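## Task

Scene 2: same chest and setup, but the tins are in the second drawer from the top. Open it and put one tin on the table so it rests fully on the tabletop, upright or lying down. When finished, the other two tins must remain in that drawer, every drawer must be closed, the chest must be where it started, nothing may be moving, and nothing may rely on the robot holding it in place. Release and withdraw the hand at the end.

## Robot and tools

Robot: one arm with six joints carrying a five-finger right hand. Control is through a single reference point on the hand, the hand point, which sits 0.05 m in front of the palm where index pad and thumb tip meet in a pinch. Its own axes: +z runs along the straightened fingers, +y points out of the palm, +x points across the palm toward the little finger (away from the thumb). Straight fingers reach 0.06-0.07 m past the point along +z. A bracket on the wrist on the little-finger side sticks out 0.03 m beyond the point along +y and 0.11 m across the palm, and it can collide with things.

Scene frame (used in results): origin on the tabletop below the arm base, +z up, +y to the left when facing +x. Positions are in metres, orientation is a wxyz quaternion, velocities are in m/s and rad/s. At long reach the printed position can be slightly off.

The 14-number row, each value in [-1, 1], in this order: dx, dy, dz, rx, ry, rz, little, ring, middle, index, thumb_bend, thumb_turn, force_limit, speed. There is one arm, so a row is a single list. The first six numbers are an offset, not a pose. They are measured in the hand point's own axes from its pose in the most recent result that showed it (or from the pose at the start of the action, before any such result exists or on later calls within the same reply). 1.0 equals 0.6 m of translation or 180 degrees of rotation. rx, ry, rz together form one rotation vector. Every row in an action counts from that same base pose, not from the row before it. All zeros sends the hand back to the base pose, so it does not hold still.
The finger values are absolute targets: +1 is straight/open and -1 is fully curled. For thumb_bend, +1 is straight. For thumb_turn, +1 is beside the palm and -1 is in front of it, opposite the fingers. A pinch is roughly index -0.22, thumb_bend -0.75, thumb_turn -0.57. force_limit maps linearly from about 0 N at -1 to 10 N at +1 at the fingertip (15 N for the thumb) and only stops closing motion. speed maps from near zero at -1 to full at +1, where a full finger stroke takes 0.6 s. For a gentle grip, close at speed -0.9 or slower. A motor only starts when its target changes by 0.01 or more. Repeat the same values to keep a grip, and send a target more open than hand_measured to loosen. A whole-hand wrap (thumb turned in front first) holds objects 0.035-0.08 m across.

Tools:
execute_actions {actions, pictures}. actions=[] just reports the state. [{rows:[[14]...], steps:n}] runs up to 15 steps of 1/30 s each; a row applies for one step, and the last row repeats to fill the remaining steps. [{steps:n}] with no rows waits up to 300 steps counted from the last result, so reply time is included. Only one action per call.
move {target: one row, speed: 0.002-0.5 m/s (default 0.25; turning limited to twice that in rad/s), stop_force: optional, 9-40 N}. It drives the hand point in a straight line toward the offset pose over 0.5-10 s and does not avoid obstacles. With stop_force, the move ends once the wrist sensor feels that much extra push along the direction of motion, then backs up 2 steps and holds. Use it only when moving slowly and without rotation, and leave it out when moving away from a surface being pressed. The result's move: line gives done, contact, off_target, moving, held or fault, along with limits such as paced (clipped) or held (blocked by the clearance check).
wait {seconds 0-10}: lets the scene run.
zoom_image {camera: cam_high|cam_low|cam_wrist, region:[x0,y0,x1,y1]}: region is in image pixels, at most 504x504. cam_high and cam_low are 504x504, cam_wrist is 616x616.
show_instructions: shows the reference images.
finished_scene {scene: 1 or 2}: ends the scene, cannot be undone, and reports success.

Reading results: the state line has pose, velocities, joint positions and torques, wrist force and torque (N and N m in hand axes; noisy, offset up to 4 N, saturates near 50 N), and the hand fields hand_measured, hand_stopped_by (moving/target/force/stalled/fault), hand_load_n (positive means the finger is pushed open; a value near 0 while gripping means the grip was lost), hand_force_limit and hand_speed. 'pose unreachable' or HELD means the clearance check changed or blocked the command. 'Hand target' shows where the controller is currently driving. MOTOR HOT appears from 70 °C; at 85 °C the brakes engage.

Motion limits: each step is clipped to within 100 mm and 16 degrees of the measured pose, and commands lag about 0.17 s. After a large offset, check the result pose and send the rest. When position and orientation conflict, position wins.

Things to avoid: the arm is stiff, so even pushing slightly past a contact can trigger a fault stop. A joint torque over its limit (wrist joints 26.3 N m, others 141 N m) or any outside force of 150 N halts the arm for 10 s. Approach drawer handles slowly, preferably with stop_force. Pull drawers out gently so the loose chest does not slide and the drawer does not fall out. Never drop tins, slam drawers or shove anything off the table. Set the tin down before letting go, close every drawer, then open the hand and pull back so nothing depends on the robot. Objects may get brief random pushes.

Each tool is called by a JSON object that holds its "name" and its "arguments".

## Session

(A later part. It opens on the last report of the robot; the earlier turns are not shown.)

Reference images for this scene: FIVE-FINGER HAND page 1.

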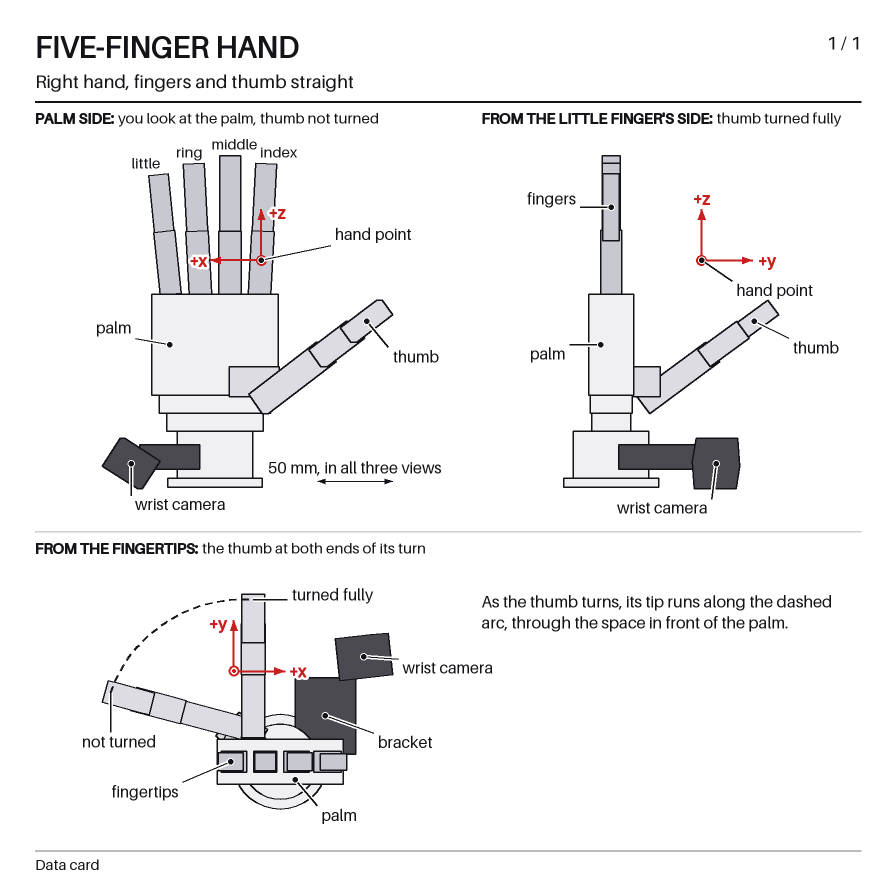

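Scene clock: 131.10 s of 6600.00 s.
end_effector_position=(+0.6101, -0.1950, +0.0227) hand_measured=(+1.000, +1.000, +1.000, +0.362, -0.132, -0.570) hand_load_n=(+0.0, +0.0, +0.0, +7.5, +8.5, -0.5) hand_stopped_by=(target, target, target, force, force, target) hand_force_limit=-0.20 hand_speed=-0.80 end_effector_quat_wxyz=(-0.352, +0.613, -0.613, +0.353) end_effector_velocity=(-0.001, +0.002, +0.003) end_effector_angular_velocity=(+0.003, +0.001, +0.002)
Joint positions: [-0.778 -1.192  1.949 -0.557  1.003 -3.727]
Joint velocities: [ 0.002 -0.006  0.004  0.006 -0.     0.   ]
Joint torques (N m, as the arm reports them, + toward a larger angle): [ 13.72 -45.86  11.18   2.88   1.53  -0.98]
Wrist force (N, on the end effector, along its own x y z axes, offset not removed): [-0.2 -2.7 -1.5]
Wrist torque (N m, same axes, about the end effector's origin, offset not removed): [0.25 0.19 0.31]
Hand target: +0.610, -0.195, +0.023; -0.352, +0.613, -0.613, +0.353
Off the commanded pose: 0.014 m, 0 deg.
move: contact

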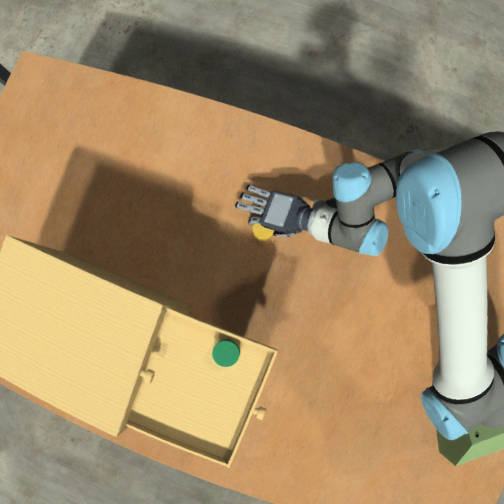

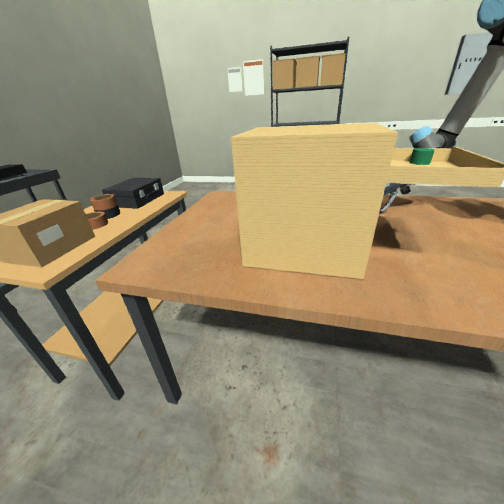

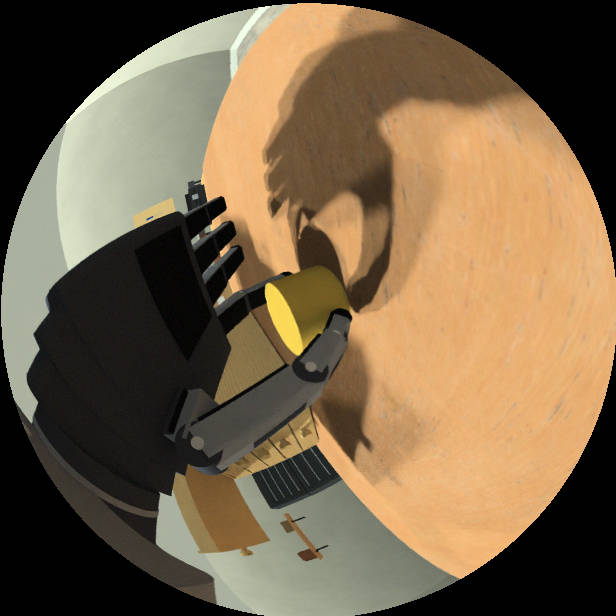

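{"name": "execute_actions", "arguments": {"actions": [{"rows":[[0,0,0,0,0,0,1,1,1,0.7,0.1,-0.57,-0.2,0]],"steps":12}], "pictures": false}}

{"name": "move", "arguments": {"target": [0,-0.115,-0.067,0,0,0,1,1,1,0.7,0.1,-0.57,-0.2,0], "speed": 0.08}}

{"name": "move", "arguments": {"target": [-0.12,-0.42,-0.36,0,0,0.667,1,1,1,0.4,-0.3,-0.57,-0.2,0.3], "speed": 0.35}}

Scene clock: 134.53 s of 6600.00 s.
end_effector_position=(+0.6101, -0.1948, +0.0229) hand_measured=(+1.000, +1.000, +1.000, +0.700, +0.100, -0.570) hand_load_n=(+0.0, +0.0, +0.0, +0.0, +0.0, +0.0) hand_stopped_by=(target, target, target, moving, moving, target) hand_force_limit=-0.20 hand_speed=0.00 end_effector_quat_wxyz=(-0.352, +0.613, -0.613, +0.353) end_effector_velocity=(+0.000, -0.001, -0.001) end_effector_angular_velocity=(-0.001, +0.000, -0.001)
Joint positions: [-0.778 -1.192  1.949 -0.557  1.003 -3.727]
Joint velocities: [-0.002  0.001 -0.002  0.    -0.    -0.   ]
Joint torques (N m, as the arm reports them, + toward a larger angle): [  0.89 -26.41 -19.51  -1.48  -3.49  -1.13]
Wrist force (N, on the end effector, along its own x y z axes, offset not removed): [1.6 0.6 0.0]
Wrist torque (N m, same axes, about the end effector's origin, offset not removed): [-0.08 0.05 0.34]
Hand target: +0.610, -0.195, +0.023; -0.352, +0.613, -0.613, +0.353
Off the commanded pose: 0.000 m, 0 deg.
Steps of this call (steps 1 to 90: nothing new was sent; then 0.03 s passed at rest; steps 91 to 102: all 12 steps of this action). Readings (end_effector_position | what the end effector reports):
91: (+0.6101, -0.1949, +0.0232) | hand_measured=(+1.000, +1.000, +1.000, +0.362, -0.132, -0.570) hand_load_n=(+0.0, +0.0, +0.0, +5.5, +10.0, -1.5) hand_stopped_by=(target, target, target, moving, moving, target) hand_force_limit=-0.20 hand_speed=0.00
92: (+0.6101, -0.1948, +0.0232) | hand_measured=(+1.000, +1.000, +1.000, +0.362, -0.132, -0.570) hand_load_n=(+0.0, +0.0, +0.0, +5.5, +10.0, -1.5) hand_stopped_by=(target, target, target, moving, moving, target) hand_force_limit=-0.20 hand_speed=0.00
94: (+0.6100, -0.1948, +0.0231) | hand_measured=(+1.000, +1.000, +1.000, +0.412, -0.106, -0.570) hand_load_n=(+0.0, +0.0, +0.0, +0.5, +0.5, +0.0) hand_stopped_by=(target, target, target, moving, moving, target) hand_force_limit=-0.20 hand_speed=0.00
98: (+0.6101, -0.1948, +0.0230) | hand_measured=(+1.000, +1.000, +1.000, +0.634, +0.034, -0.570) hand_load_n=(+0.0, +0.0, +0.0, +0.0, +0.0, +0.0) hand_stopped_by=(target, target, target, moving, moving, target) hand_force_limit=-0.20 hand_speed=0.00
102: the state above

Scene clock: 136.23 s of 6600.00 s.
end_effector_position=(+0.6100, -0.1949, +0.1024) hand_measured=(+1.000, +1.000, +1.000, +0.700, +0.100, -0.570) hand_load_n=(+0.0, +0.0, +0.0, +0.0, +0.0, +0.0) hand_stopped_by=(target, target, target, target, target, target) hand_force_limit=-0.20 hand_speed=0.00 end_effector_quat_wxyz=(-0.352, +0.613, -0.613, +0.353) end_effector_velocity=(-0.000, -0.000, +0.002) end_effector_angular_velocity=(-0.000, +0.001, -0.001)
Joint positions: [-0.75  -1.376  1.985 -0.412  1.03  -3.721]
Joint velocities: [-0.    -0.005  0.001  0.005  0.001 -0.   ]
Joint torques (N m, as the arm reports them, + toward a larger angle): [ 25.92 -44.57   6.55   2.57   1.87   1.75]
Wrist force (N, on the end effector, along its own x y z axes, offset not removed): [2.5 -0.8 -1.2]
Wrist torque (N m, same axes, about the end effector's origin, offset not removed): [-0.11 -0.06 0.39]
Hand target: +0.610, -0.195, +0.103; -0.352, +0.613, -0.613, +0.353
Off the commanded pose: 0.000 m, 0 deg.
move: done

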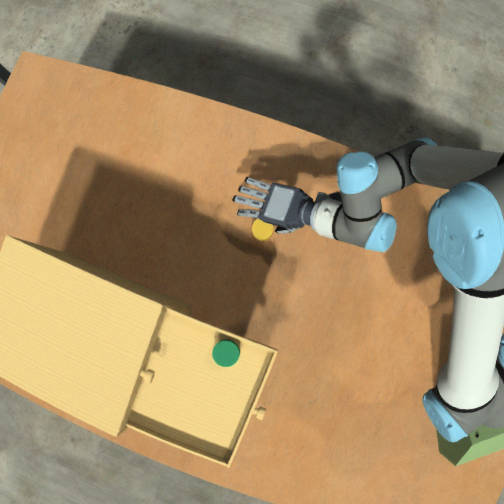

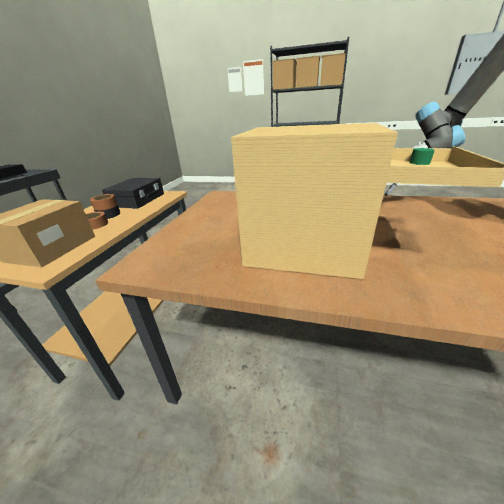

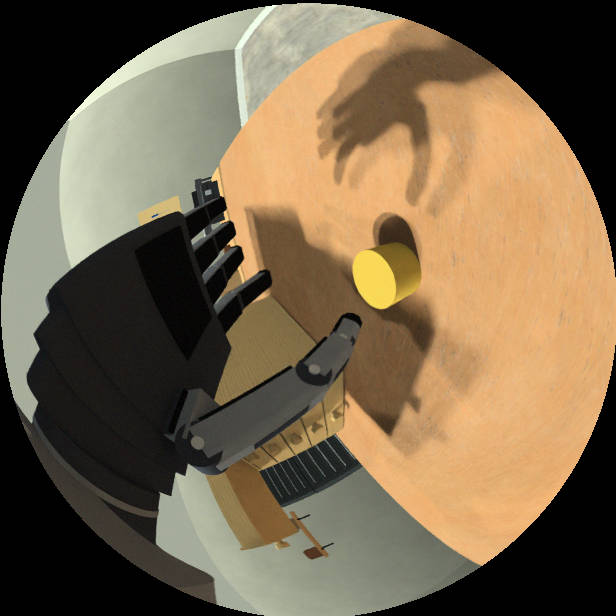

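Scene clock: 139.83 s of 6600.00 s.
end_effector_position=(+0.5500, -0.1225, +0.4284) hand_measured=(+1.000, +1.000, +1.000, +0.400, -0.300, -0.570) hand_load_n=(+0.0, +0.0, +0.0, +0.0, +0.0, +0.0) hand_stopped_by=(target, target, target, target, target, target) hand_force_limit=-0.20 hand_speed=0.30 end_effector_quat_wxyz=(+0.482, +0.225, +0.837, +0.128) end_effector_velocity=(-0.000, -0.000, +0.002) end_effector_angular_velocity=(+0.009, +0.000, -0.011)
Joint positions: [-0.754 -2.108  2.231  0.074  1.026 -1.628]
Joint velocities: [ 0.008 -0.006  0.     0.002  0.012  0.017]
Joint torques (N m, as the arm reports them, + toward a larger angle): [ 21.72 -26.72  -0.71   2.67   1.73   1.54]
Wrist force (N, on the end effector, along its own x y z axes, offset not removed): [0.2 2.0 -0.3]
Wrist torque (N m, same axes, about the end effector's origin, offset not removed): [0.25 0.26 0.24]
Hand target: +0.550, -0.122, +0.429; +0.482, +0.225, +0.837, +0.129
Off the commanded pose: 0.000 m, 0 deg.
move: done

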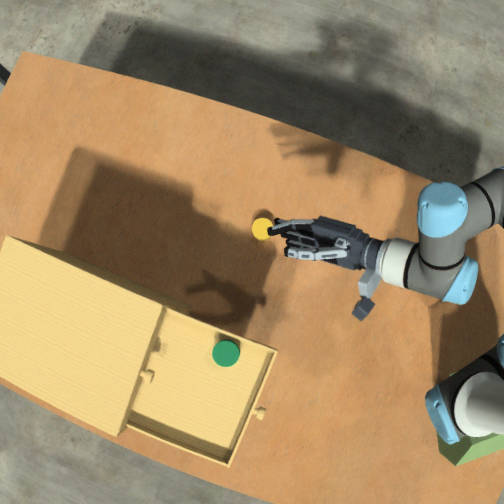

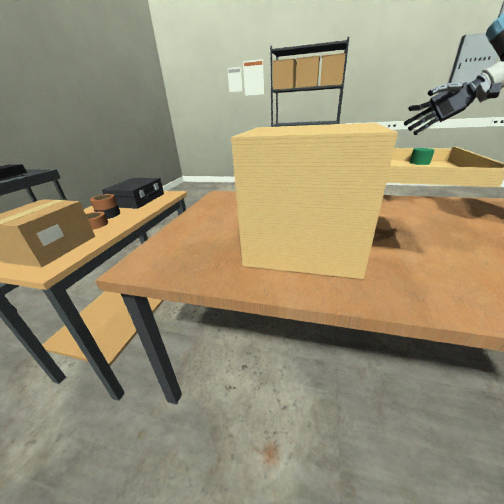

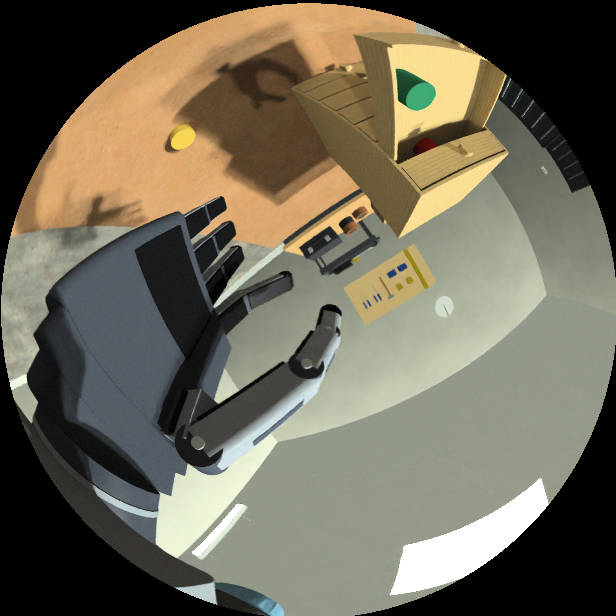

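{"name": "move", "arguments": {"target": [0.319,0.374,-0.128,-0.005,0.337,0.568,1,1,1,0.4,-0.3,-0.57,-0.2,0.3], "speed": 0.3}}

Scene clock: 145.60 s of 6600.00 s.
end_effector_position=(+0.4572, +0.1672, +0.4205) hand_measured=(+1.000, +1.000, +1.000, +0.400, -0.300, -0.570) hand_load_n=(+0.0, +0.0, +0.0, +0.0, +0.0, +0.0) hand_stopped_by=(target, target, target, target, target, target) hand_force_limit=-0.20 hand_speed=0.30 end_effector_quat_wxyz=(-0.216, +0.674, +0.471, +0.526) end_effector_velocity=(+0.000, +0.002, +0.000) end_effector_angular_velocity=(+0.010, +0.004, -0.008)
Joint positions: [ 0.091 -1.778  2.265  0.131  1.054  0.406]
Joint velocities: [ 0.007  0.001  0.002 -0.014  0.004  0.02 ]
Joint torques (N m, as the arm reports them, + toward a larger angle): [19.88 -3.31  2.23 -1.41  1.4   1.97]
Wrist force (N, on the end effector, along its own x y z axes, offset not removed): [3.1 1.0 0.8]
Wrist torque (N m, same axes, about the end effector's origin, offset not removed): [0.15 -0.26 0.36]
Hand target: +0.457, +0.167, +0.420; -0.216, +0.675, +0.470, +0.526
Off the commanded pose: 0.000 m, 0 deg.
move: done

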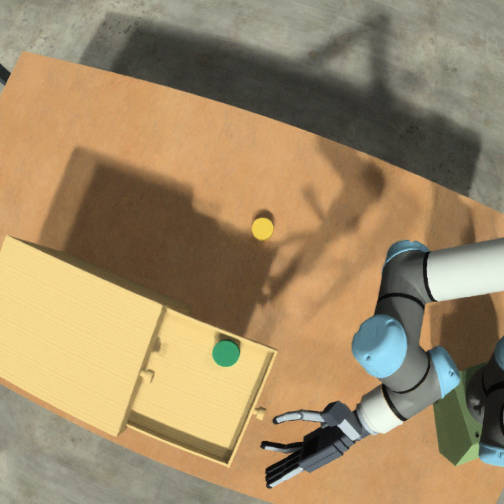

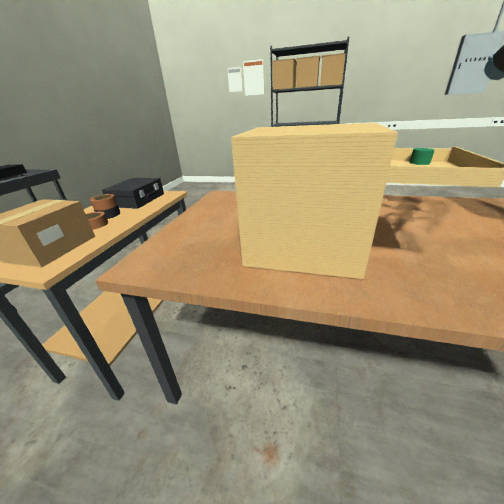

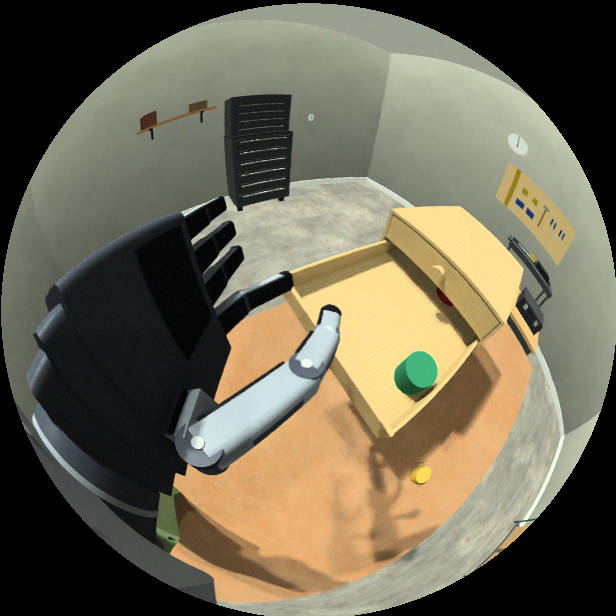

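{"name": "move", "arguments": {"target": [-0.182,-0.046,0.072,0,0,0,1,1,1,0.4,-0.3,-0.57,-0.2,0.3], "speed": 0.12}}

{"name": "move", "arguments": {"target": [0,0.0575,0.0339,0,0,0,1,1,1,0.4,-0.3,-0.57,-0.2,0.3], "speed": 0.02, "stop_force": 12}}

{"name": "zoom_image", "arguments": {"camera": "cam_wrist", "region": [230,180,470,400]}}

Scene clock: 149.73 s of 6600.00 s.
end_effector_position=(+0.4550, +0.1696, +0.3002) hand_measured=(+1.000, +1.000, +1.000, +0.400, -0.300, -0.570) hand_load_n=(+0.0, +0.0, +0.0, +0.0, +0.0, +0.0) hand_stopped_by=(target, target, target, target, target, target) hand_force_limit=-0.20 hand_speed=0.30 end_effector_quat_wxyz=(-0.216, +0.674, +0.471, +0.526) end_effector_velocity=(-0.000, +0.001, -0.003) end_effector_angular_velocity=(+0.001, +0.000, +0.001)
Joint positions: [-0.17  -1.528  2.41  -0.146  0.85   0.206]
Joint velocities: [-0.005  0.009  0.002 -0.007 -0.005 -0.005]
Joint torques (N m, as the arm reports them, + toward a larger angle): [-1.27 -9.58 11.43 -0.24 -4.12 -1.62]
Wrist force (N, on the end effector, along its own x y z axes, offset not removed): [2.3 1.2 1.0]
Wrist torque (N m, same axes, about the end effector's origin, offset not removed): [0.14 -0.11 0.43]
Hand target: +0.455, +0.170, +0.300; -0.216, +0.674, +0.471, +0.526
Off the commanded pose: 0.000 m, 0 deg.
move: done

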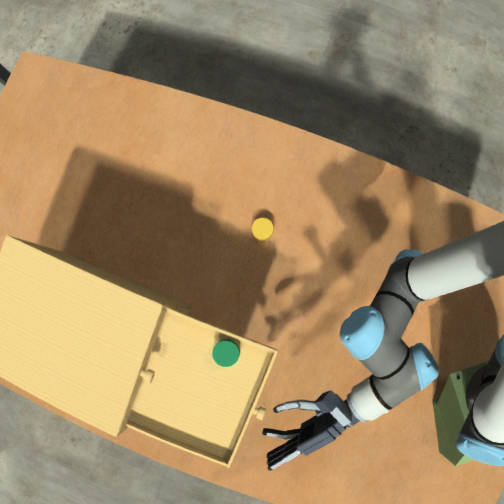

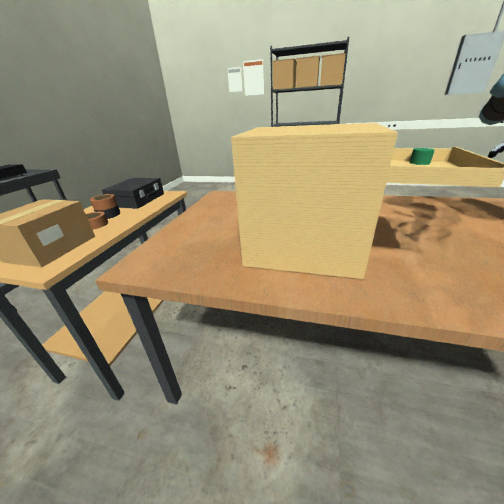

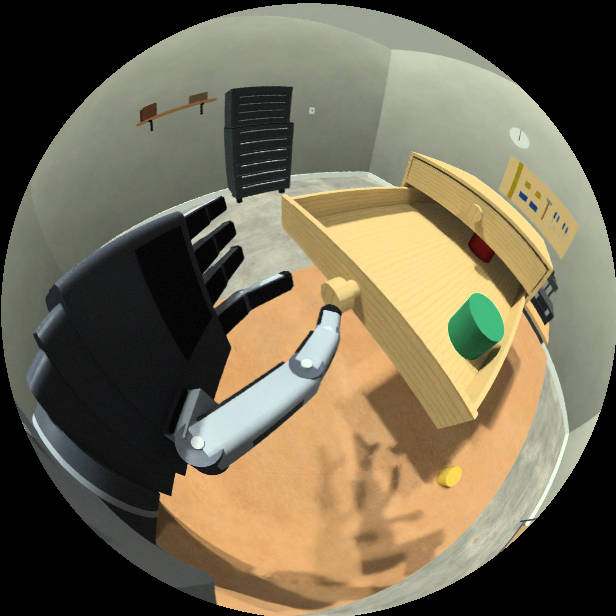

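Scene clock: 152.03 s of 6600.00 s.
end_effector_position=(+0.4947, +0.1696, +0.3001) hand_measured=(+1.000, +1.000, +1.000, +0.400, -0.300, -0.570) hand_load_n=(+0.0, +0.0, +0.0, +0.0, -1.0, -0.5) hand_stopped_by=(target, target, target, target, target, target) hand_force_limit=-0.20 hand_speed=0.30 end_effector_quat_wxyz=(-0.216, +0.674, +0.471, +0.526) end_effector_velocity=(+0.002, +0.000, -0.000) end_effector_angular_velocity=(+0.000, +0.002, +0.001)
Joint positions: [-0.136 -1.472  2.297 -0.109  0.875  0.235]
Joint velocities: [ 0.002  0.004 -0.006  0.003  0.001  0.002]
Joint torques (N m, as the arm reports them, + toward a larger angle): [ 26.62 -11.11 -22.29   2.87   1.33   1.77]
Wrist force (N, on the end effector, along its own x y z axes, offset not removed): [0.8 -0.7 -3.8]
Wrist torque (N m, same axes, about the end effector's origin, offset not removed): [0.10 0.34 0.35]
Hand target: +0.495, +0.170, +0.300; -0.216, +0.674, +0.471, +0.526
Off the commanded pose: 0.000 m, 0 deg.
move: done

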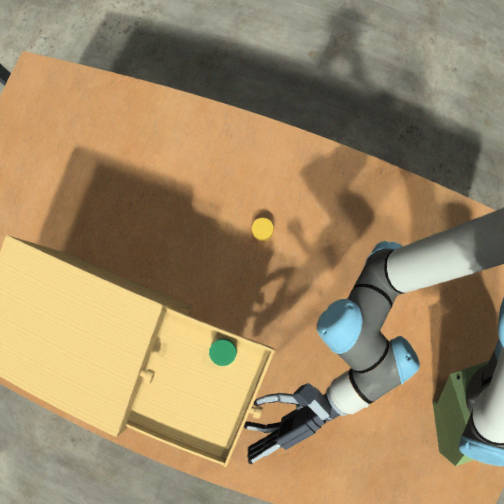

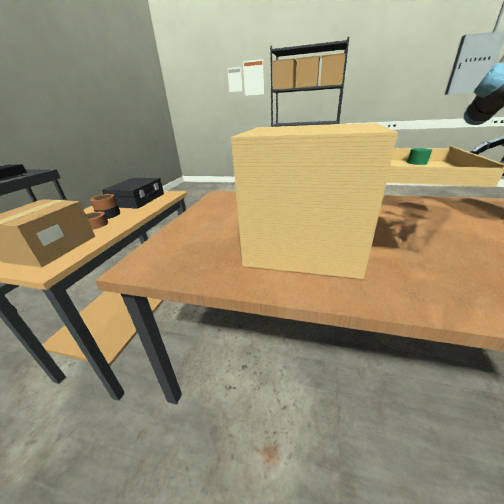

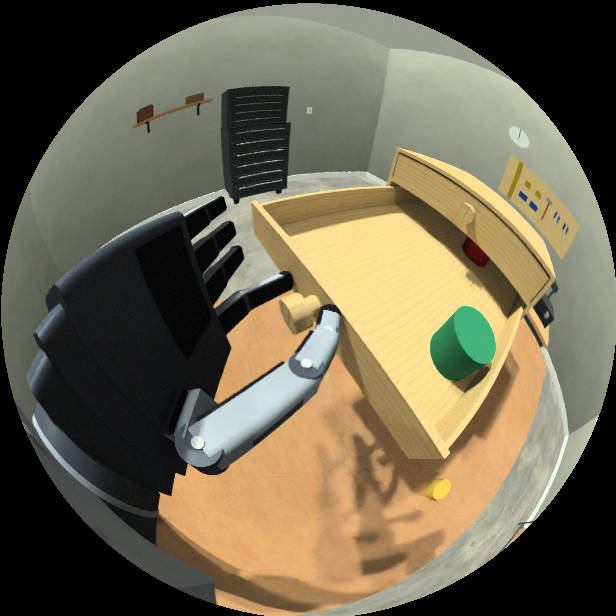

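Region (230, 180, 470, 400) of cam_wrist's 616x616 image, scaled by 2.100, with more detail than that image has; it fills the top 462 rows of this view, and the rest is white.

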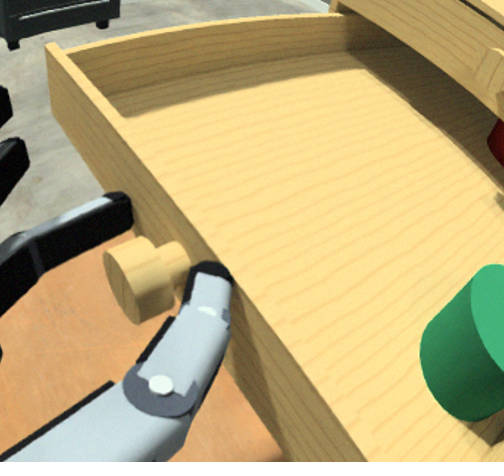

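{"name": "move", "arguments": {"target": [-0.0076,0.283,0.171,0,0,0,1,1,1,0.4,-0.3,-0.57,-0.2,0.3], "speed": 0.03, "stop_force": 14}}

{"name": "move", "arguments": {"target": [0,0.0259,0.0152,0,0,0,1,1,1,0.4,-0.3,-0.57,-0.2,0.3], "speed": 0.006, "stop_force": 9}}

{"name": "zoom_image", "arguments": {"camera": "cam_wrist", "region": [230,180,470,400]}}

Scene clock: 160.87 s of 6600.00 s.
end_effector_position=(+0.6928, +0.1697, +0.2945) hand_measured=(+1.000, +1.000, +1.000, +0.400, -0.300, -0.570) hand_load_n=(+0.0, +0.0, +0.0, +0.0, -0.5, +0.0) hand_stopped_by=(target, target, target, target, target, target) hand_force_limit=-0.20 hand_speed=0.30 end_effector_quat_wxyz=(-0.216, +0.674, +0.471, +0.526) end_effector_velocity=(+0.003, -0.000, +0.001) end_effector_angular_velocity=(-0.000, -0.002, -0.000)
Joint positions: [-0.063 -1.167  1.703  0.144  0.931  0.295]
Joint velocities: [ 0.001  0.003 -0.008  0.003  0.    -0.   ]
Joint torques (N m, as the arm reports them, + toward a larger angle): [ 32.34 -25.05 -26.55   3.23   1.46   1.66]
Wrist force (N, on the end effector, along its own x y z axes, offset not removed): [3.2 -2.5 -0.5]
Wrist torque (N m, same axes, about the end effector's origin, offset not removed): [-0.17 -0.12 0.45]
Hand target: +0.693, +0.170, +0.295; -0.216, +0.674, +0.471, +0.526
Off the commanded pose: 0.000 m, 0 deg.
move: done

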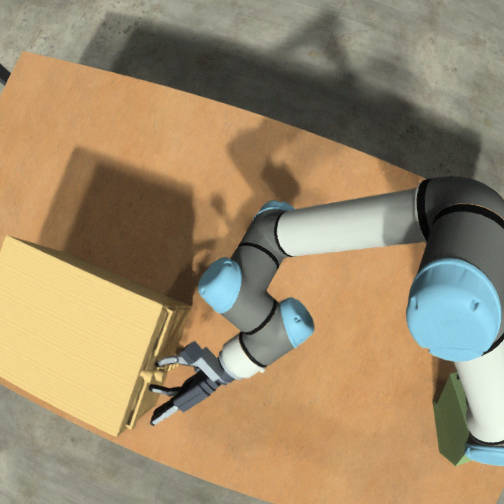

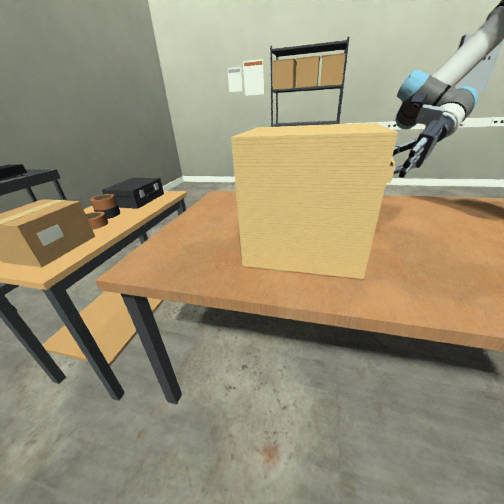

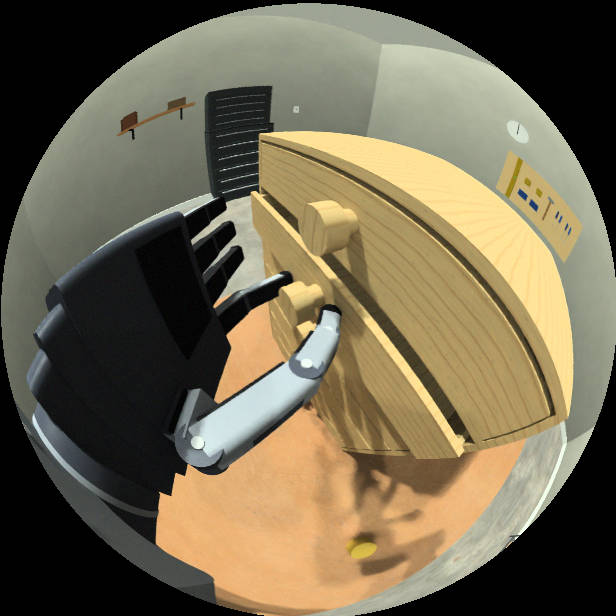

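Scene clock: 163.37 s of 6600.00 s.
end_effector_position=(+0.7054, +0.1698, +0.2943) hand_measured=(+1.000, +1.000, +1.000, +0.400, -0.302, -0.570) hand_load_n=(+0.0, +0.0, +0.0, +0.0, -1.5, -1.0) hand_stopped_by=(target, target, target, target, target, target) hand_force_limit=-0.20 hand_speed=0.30 end_effector_quat_wxyz=(-0.216, +0.674, +0.471, +0.526) end_effector_velocity=(-0.003, +0.001, -0.000) end_effector_angular_velocity=(+0.000, +0.000, +0.001)
Joint positions: [-0.06  -1.146  1.661  0.164  0.934  0.297]
Joint velocities: [ 0.001 -0.003  0.009 -0.005 -0.    -0.   ]
Joint torques (N m, as the arm reports them, + toward a larger angle): [ 23.9  -46.29  -2.47  -3.54   1.31  -0.23]
Wrist force (N, on the end effector, along its own x y z axes, offset not removed): [1.6 -9.4 -9.2]
Wrist torque (N m, same axes, about the end effector's origin, offset not removed): [0.38 0.24 0.20]
Hand target: +0.705, +0.170, +0.294; -0.216, +0.674, +0.471, +0.526
Off the commanded pose: 0.005 m, 0 deg.
move: contact

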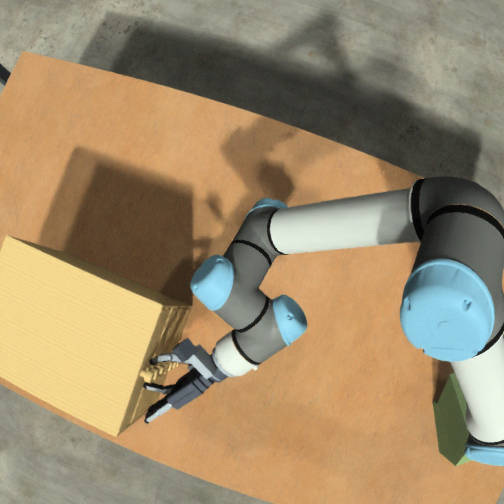

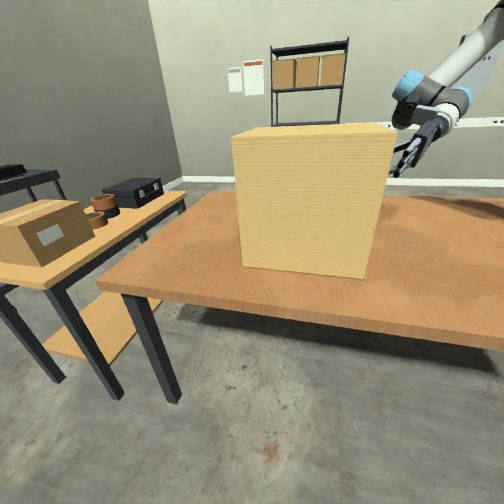

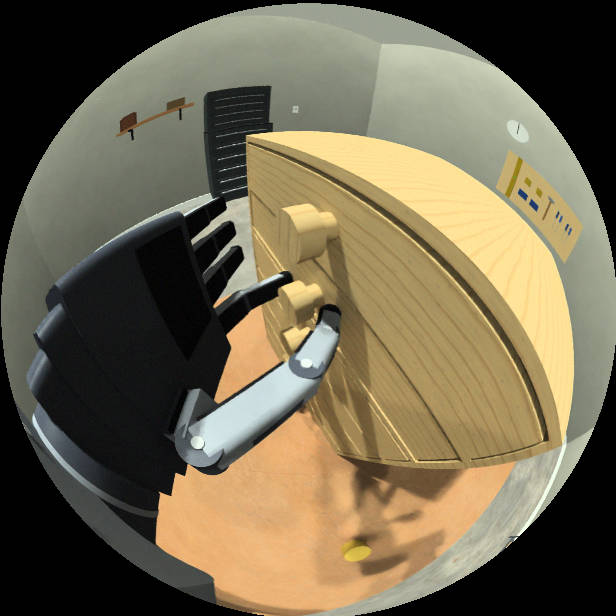

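Region (230, 180, 470, 400) of cam_wrist's 616x616 image, scaled by 2.100, with more detail than that image has; it fills the top 462 rows of this view, and the rest is white.

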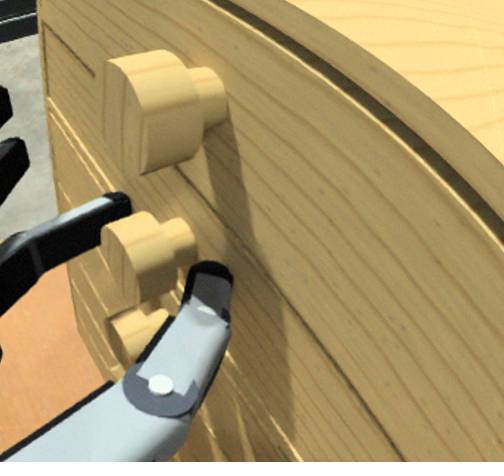

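{"name": "move", "arguments": {"target": [0,-0.172,-0.1016,0,0,0,1,1,1,0.4,-0.3,-0.57,-0.2,0.3], "speed": 0.1}}

{"name": "zoom_image", "arguments": {"camera": "cam_wrist", "region": [280,130,580,430]}}

{"name": "zoom_image", "arguments": {"camera": "cam_low", "region": [340,110,440,220]}}

Scene clock: 166.20 s of 6600.00 s.
end_effector_position=(+0.5859, +0.1697, +0.2948) hand_measured=(+1.000, +1.000, +1.000, +0.400, -0.300, -0.570) hand_load_n=(+0.0, +0.0, +0.0, +0.0, +0.0, +0.0) hand_stopped_by=(target, target, target, target, target, target) hand_force_limit=-0.20 hand_speed=0.30 end_effector_quat_wxyz=(-0.216, +0.674, +0.471, +0.526) end_effector_velocity=(-0.003, -0.000, -0.000) end_effector_angular_velocity=(+0.000, +0.001, -0.001)
Joint positions: [-0.095 -1.331  2.036 -0.01   0.906  0.269]
Joint velocities: [-0.002 -0.004  0.009 -0.004 -0.001 -0.   ]
Joint torques (N m, as the arm reports them, + toward a larger angle): [  2.43 -40.3    7.19  -1.04  -4.21  -1.9 ]
Wrist force (N, on the end effector, along its own x y z axes, offset not removed): [1.5 1.0 -1.7]
Wrist torque (N m, same axes, about the end effector's origin, offset not removed): [0.27 0.05 0.34]
Hand target: +0.586, +0.170, +0.295; -0.216, +0.674, +0.471, +0.526
Off the commanded pose: 0.000 m, 0 deg.
move: done

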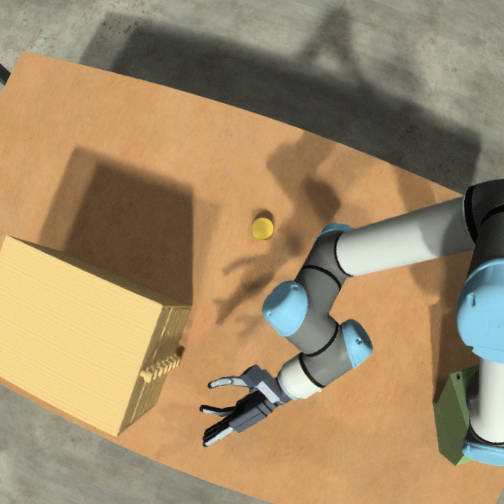

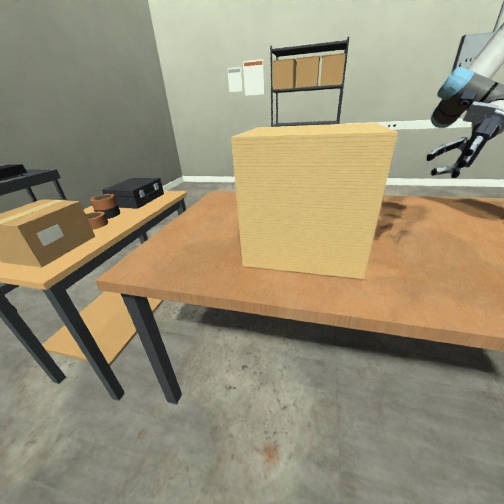

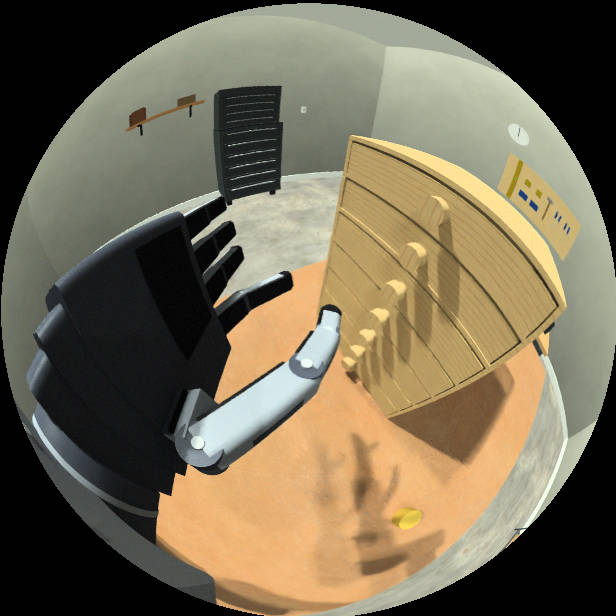

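Region (280, 130, 580, 430) of cam_wrist's 616x616 image, scaled by 1.680, with more detail than that image has.

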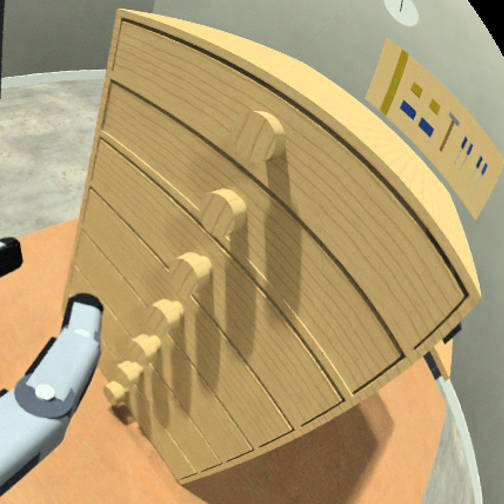

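Region (340, 110, 440, 220) of cam_low's 504x504 image, scaled by 4.582, with more detail than that image has; it fills the left 458 columns of this view, and the rest is white.

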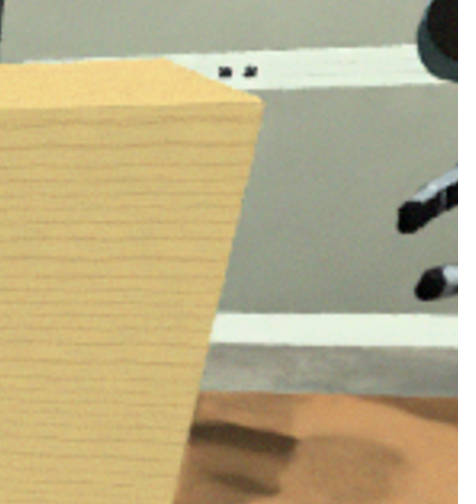

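{"name": "finished_scene", "arguments": {"scene": 2}}

The scene is finished: the task was done.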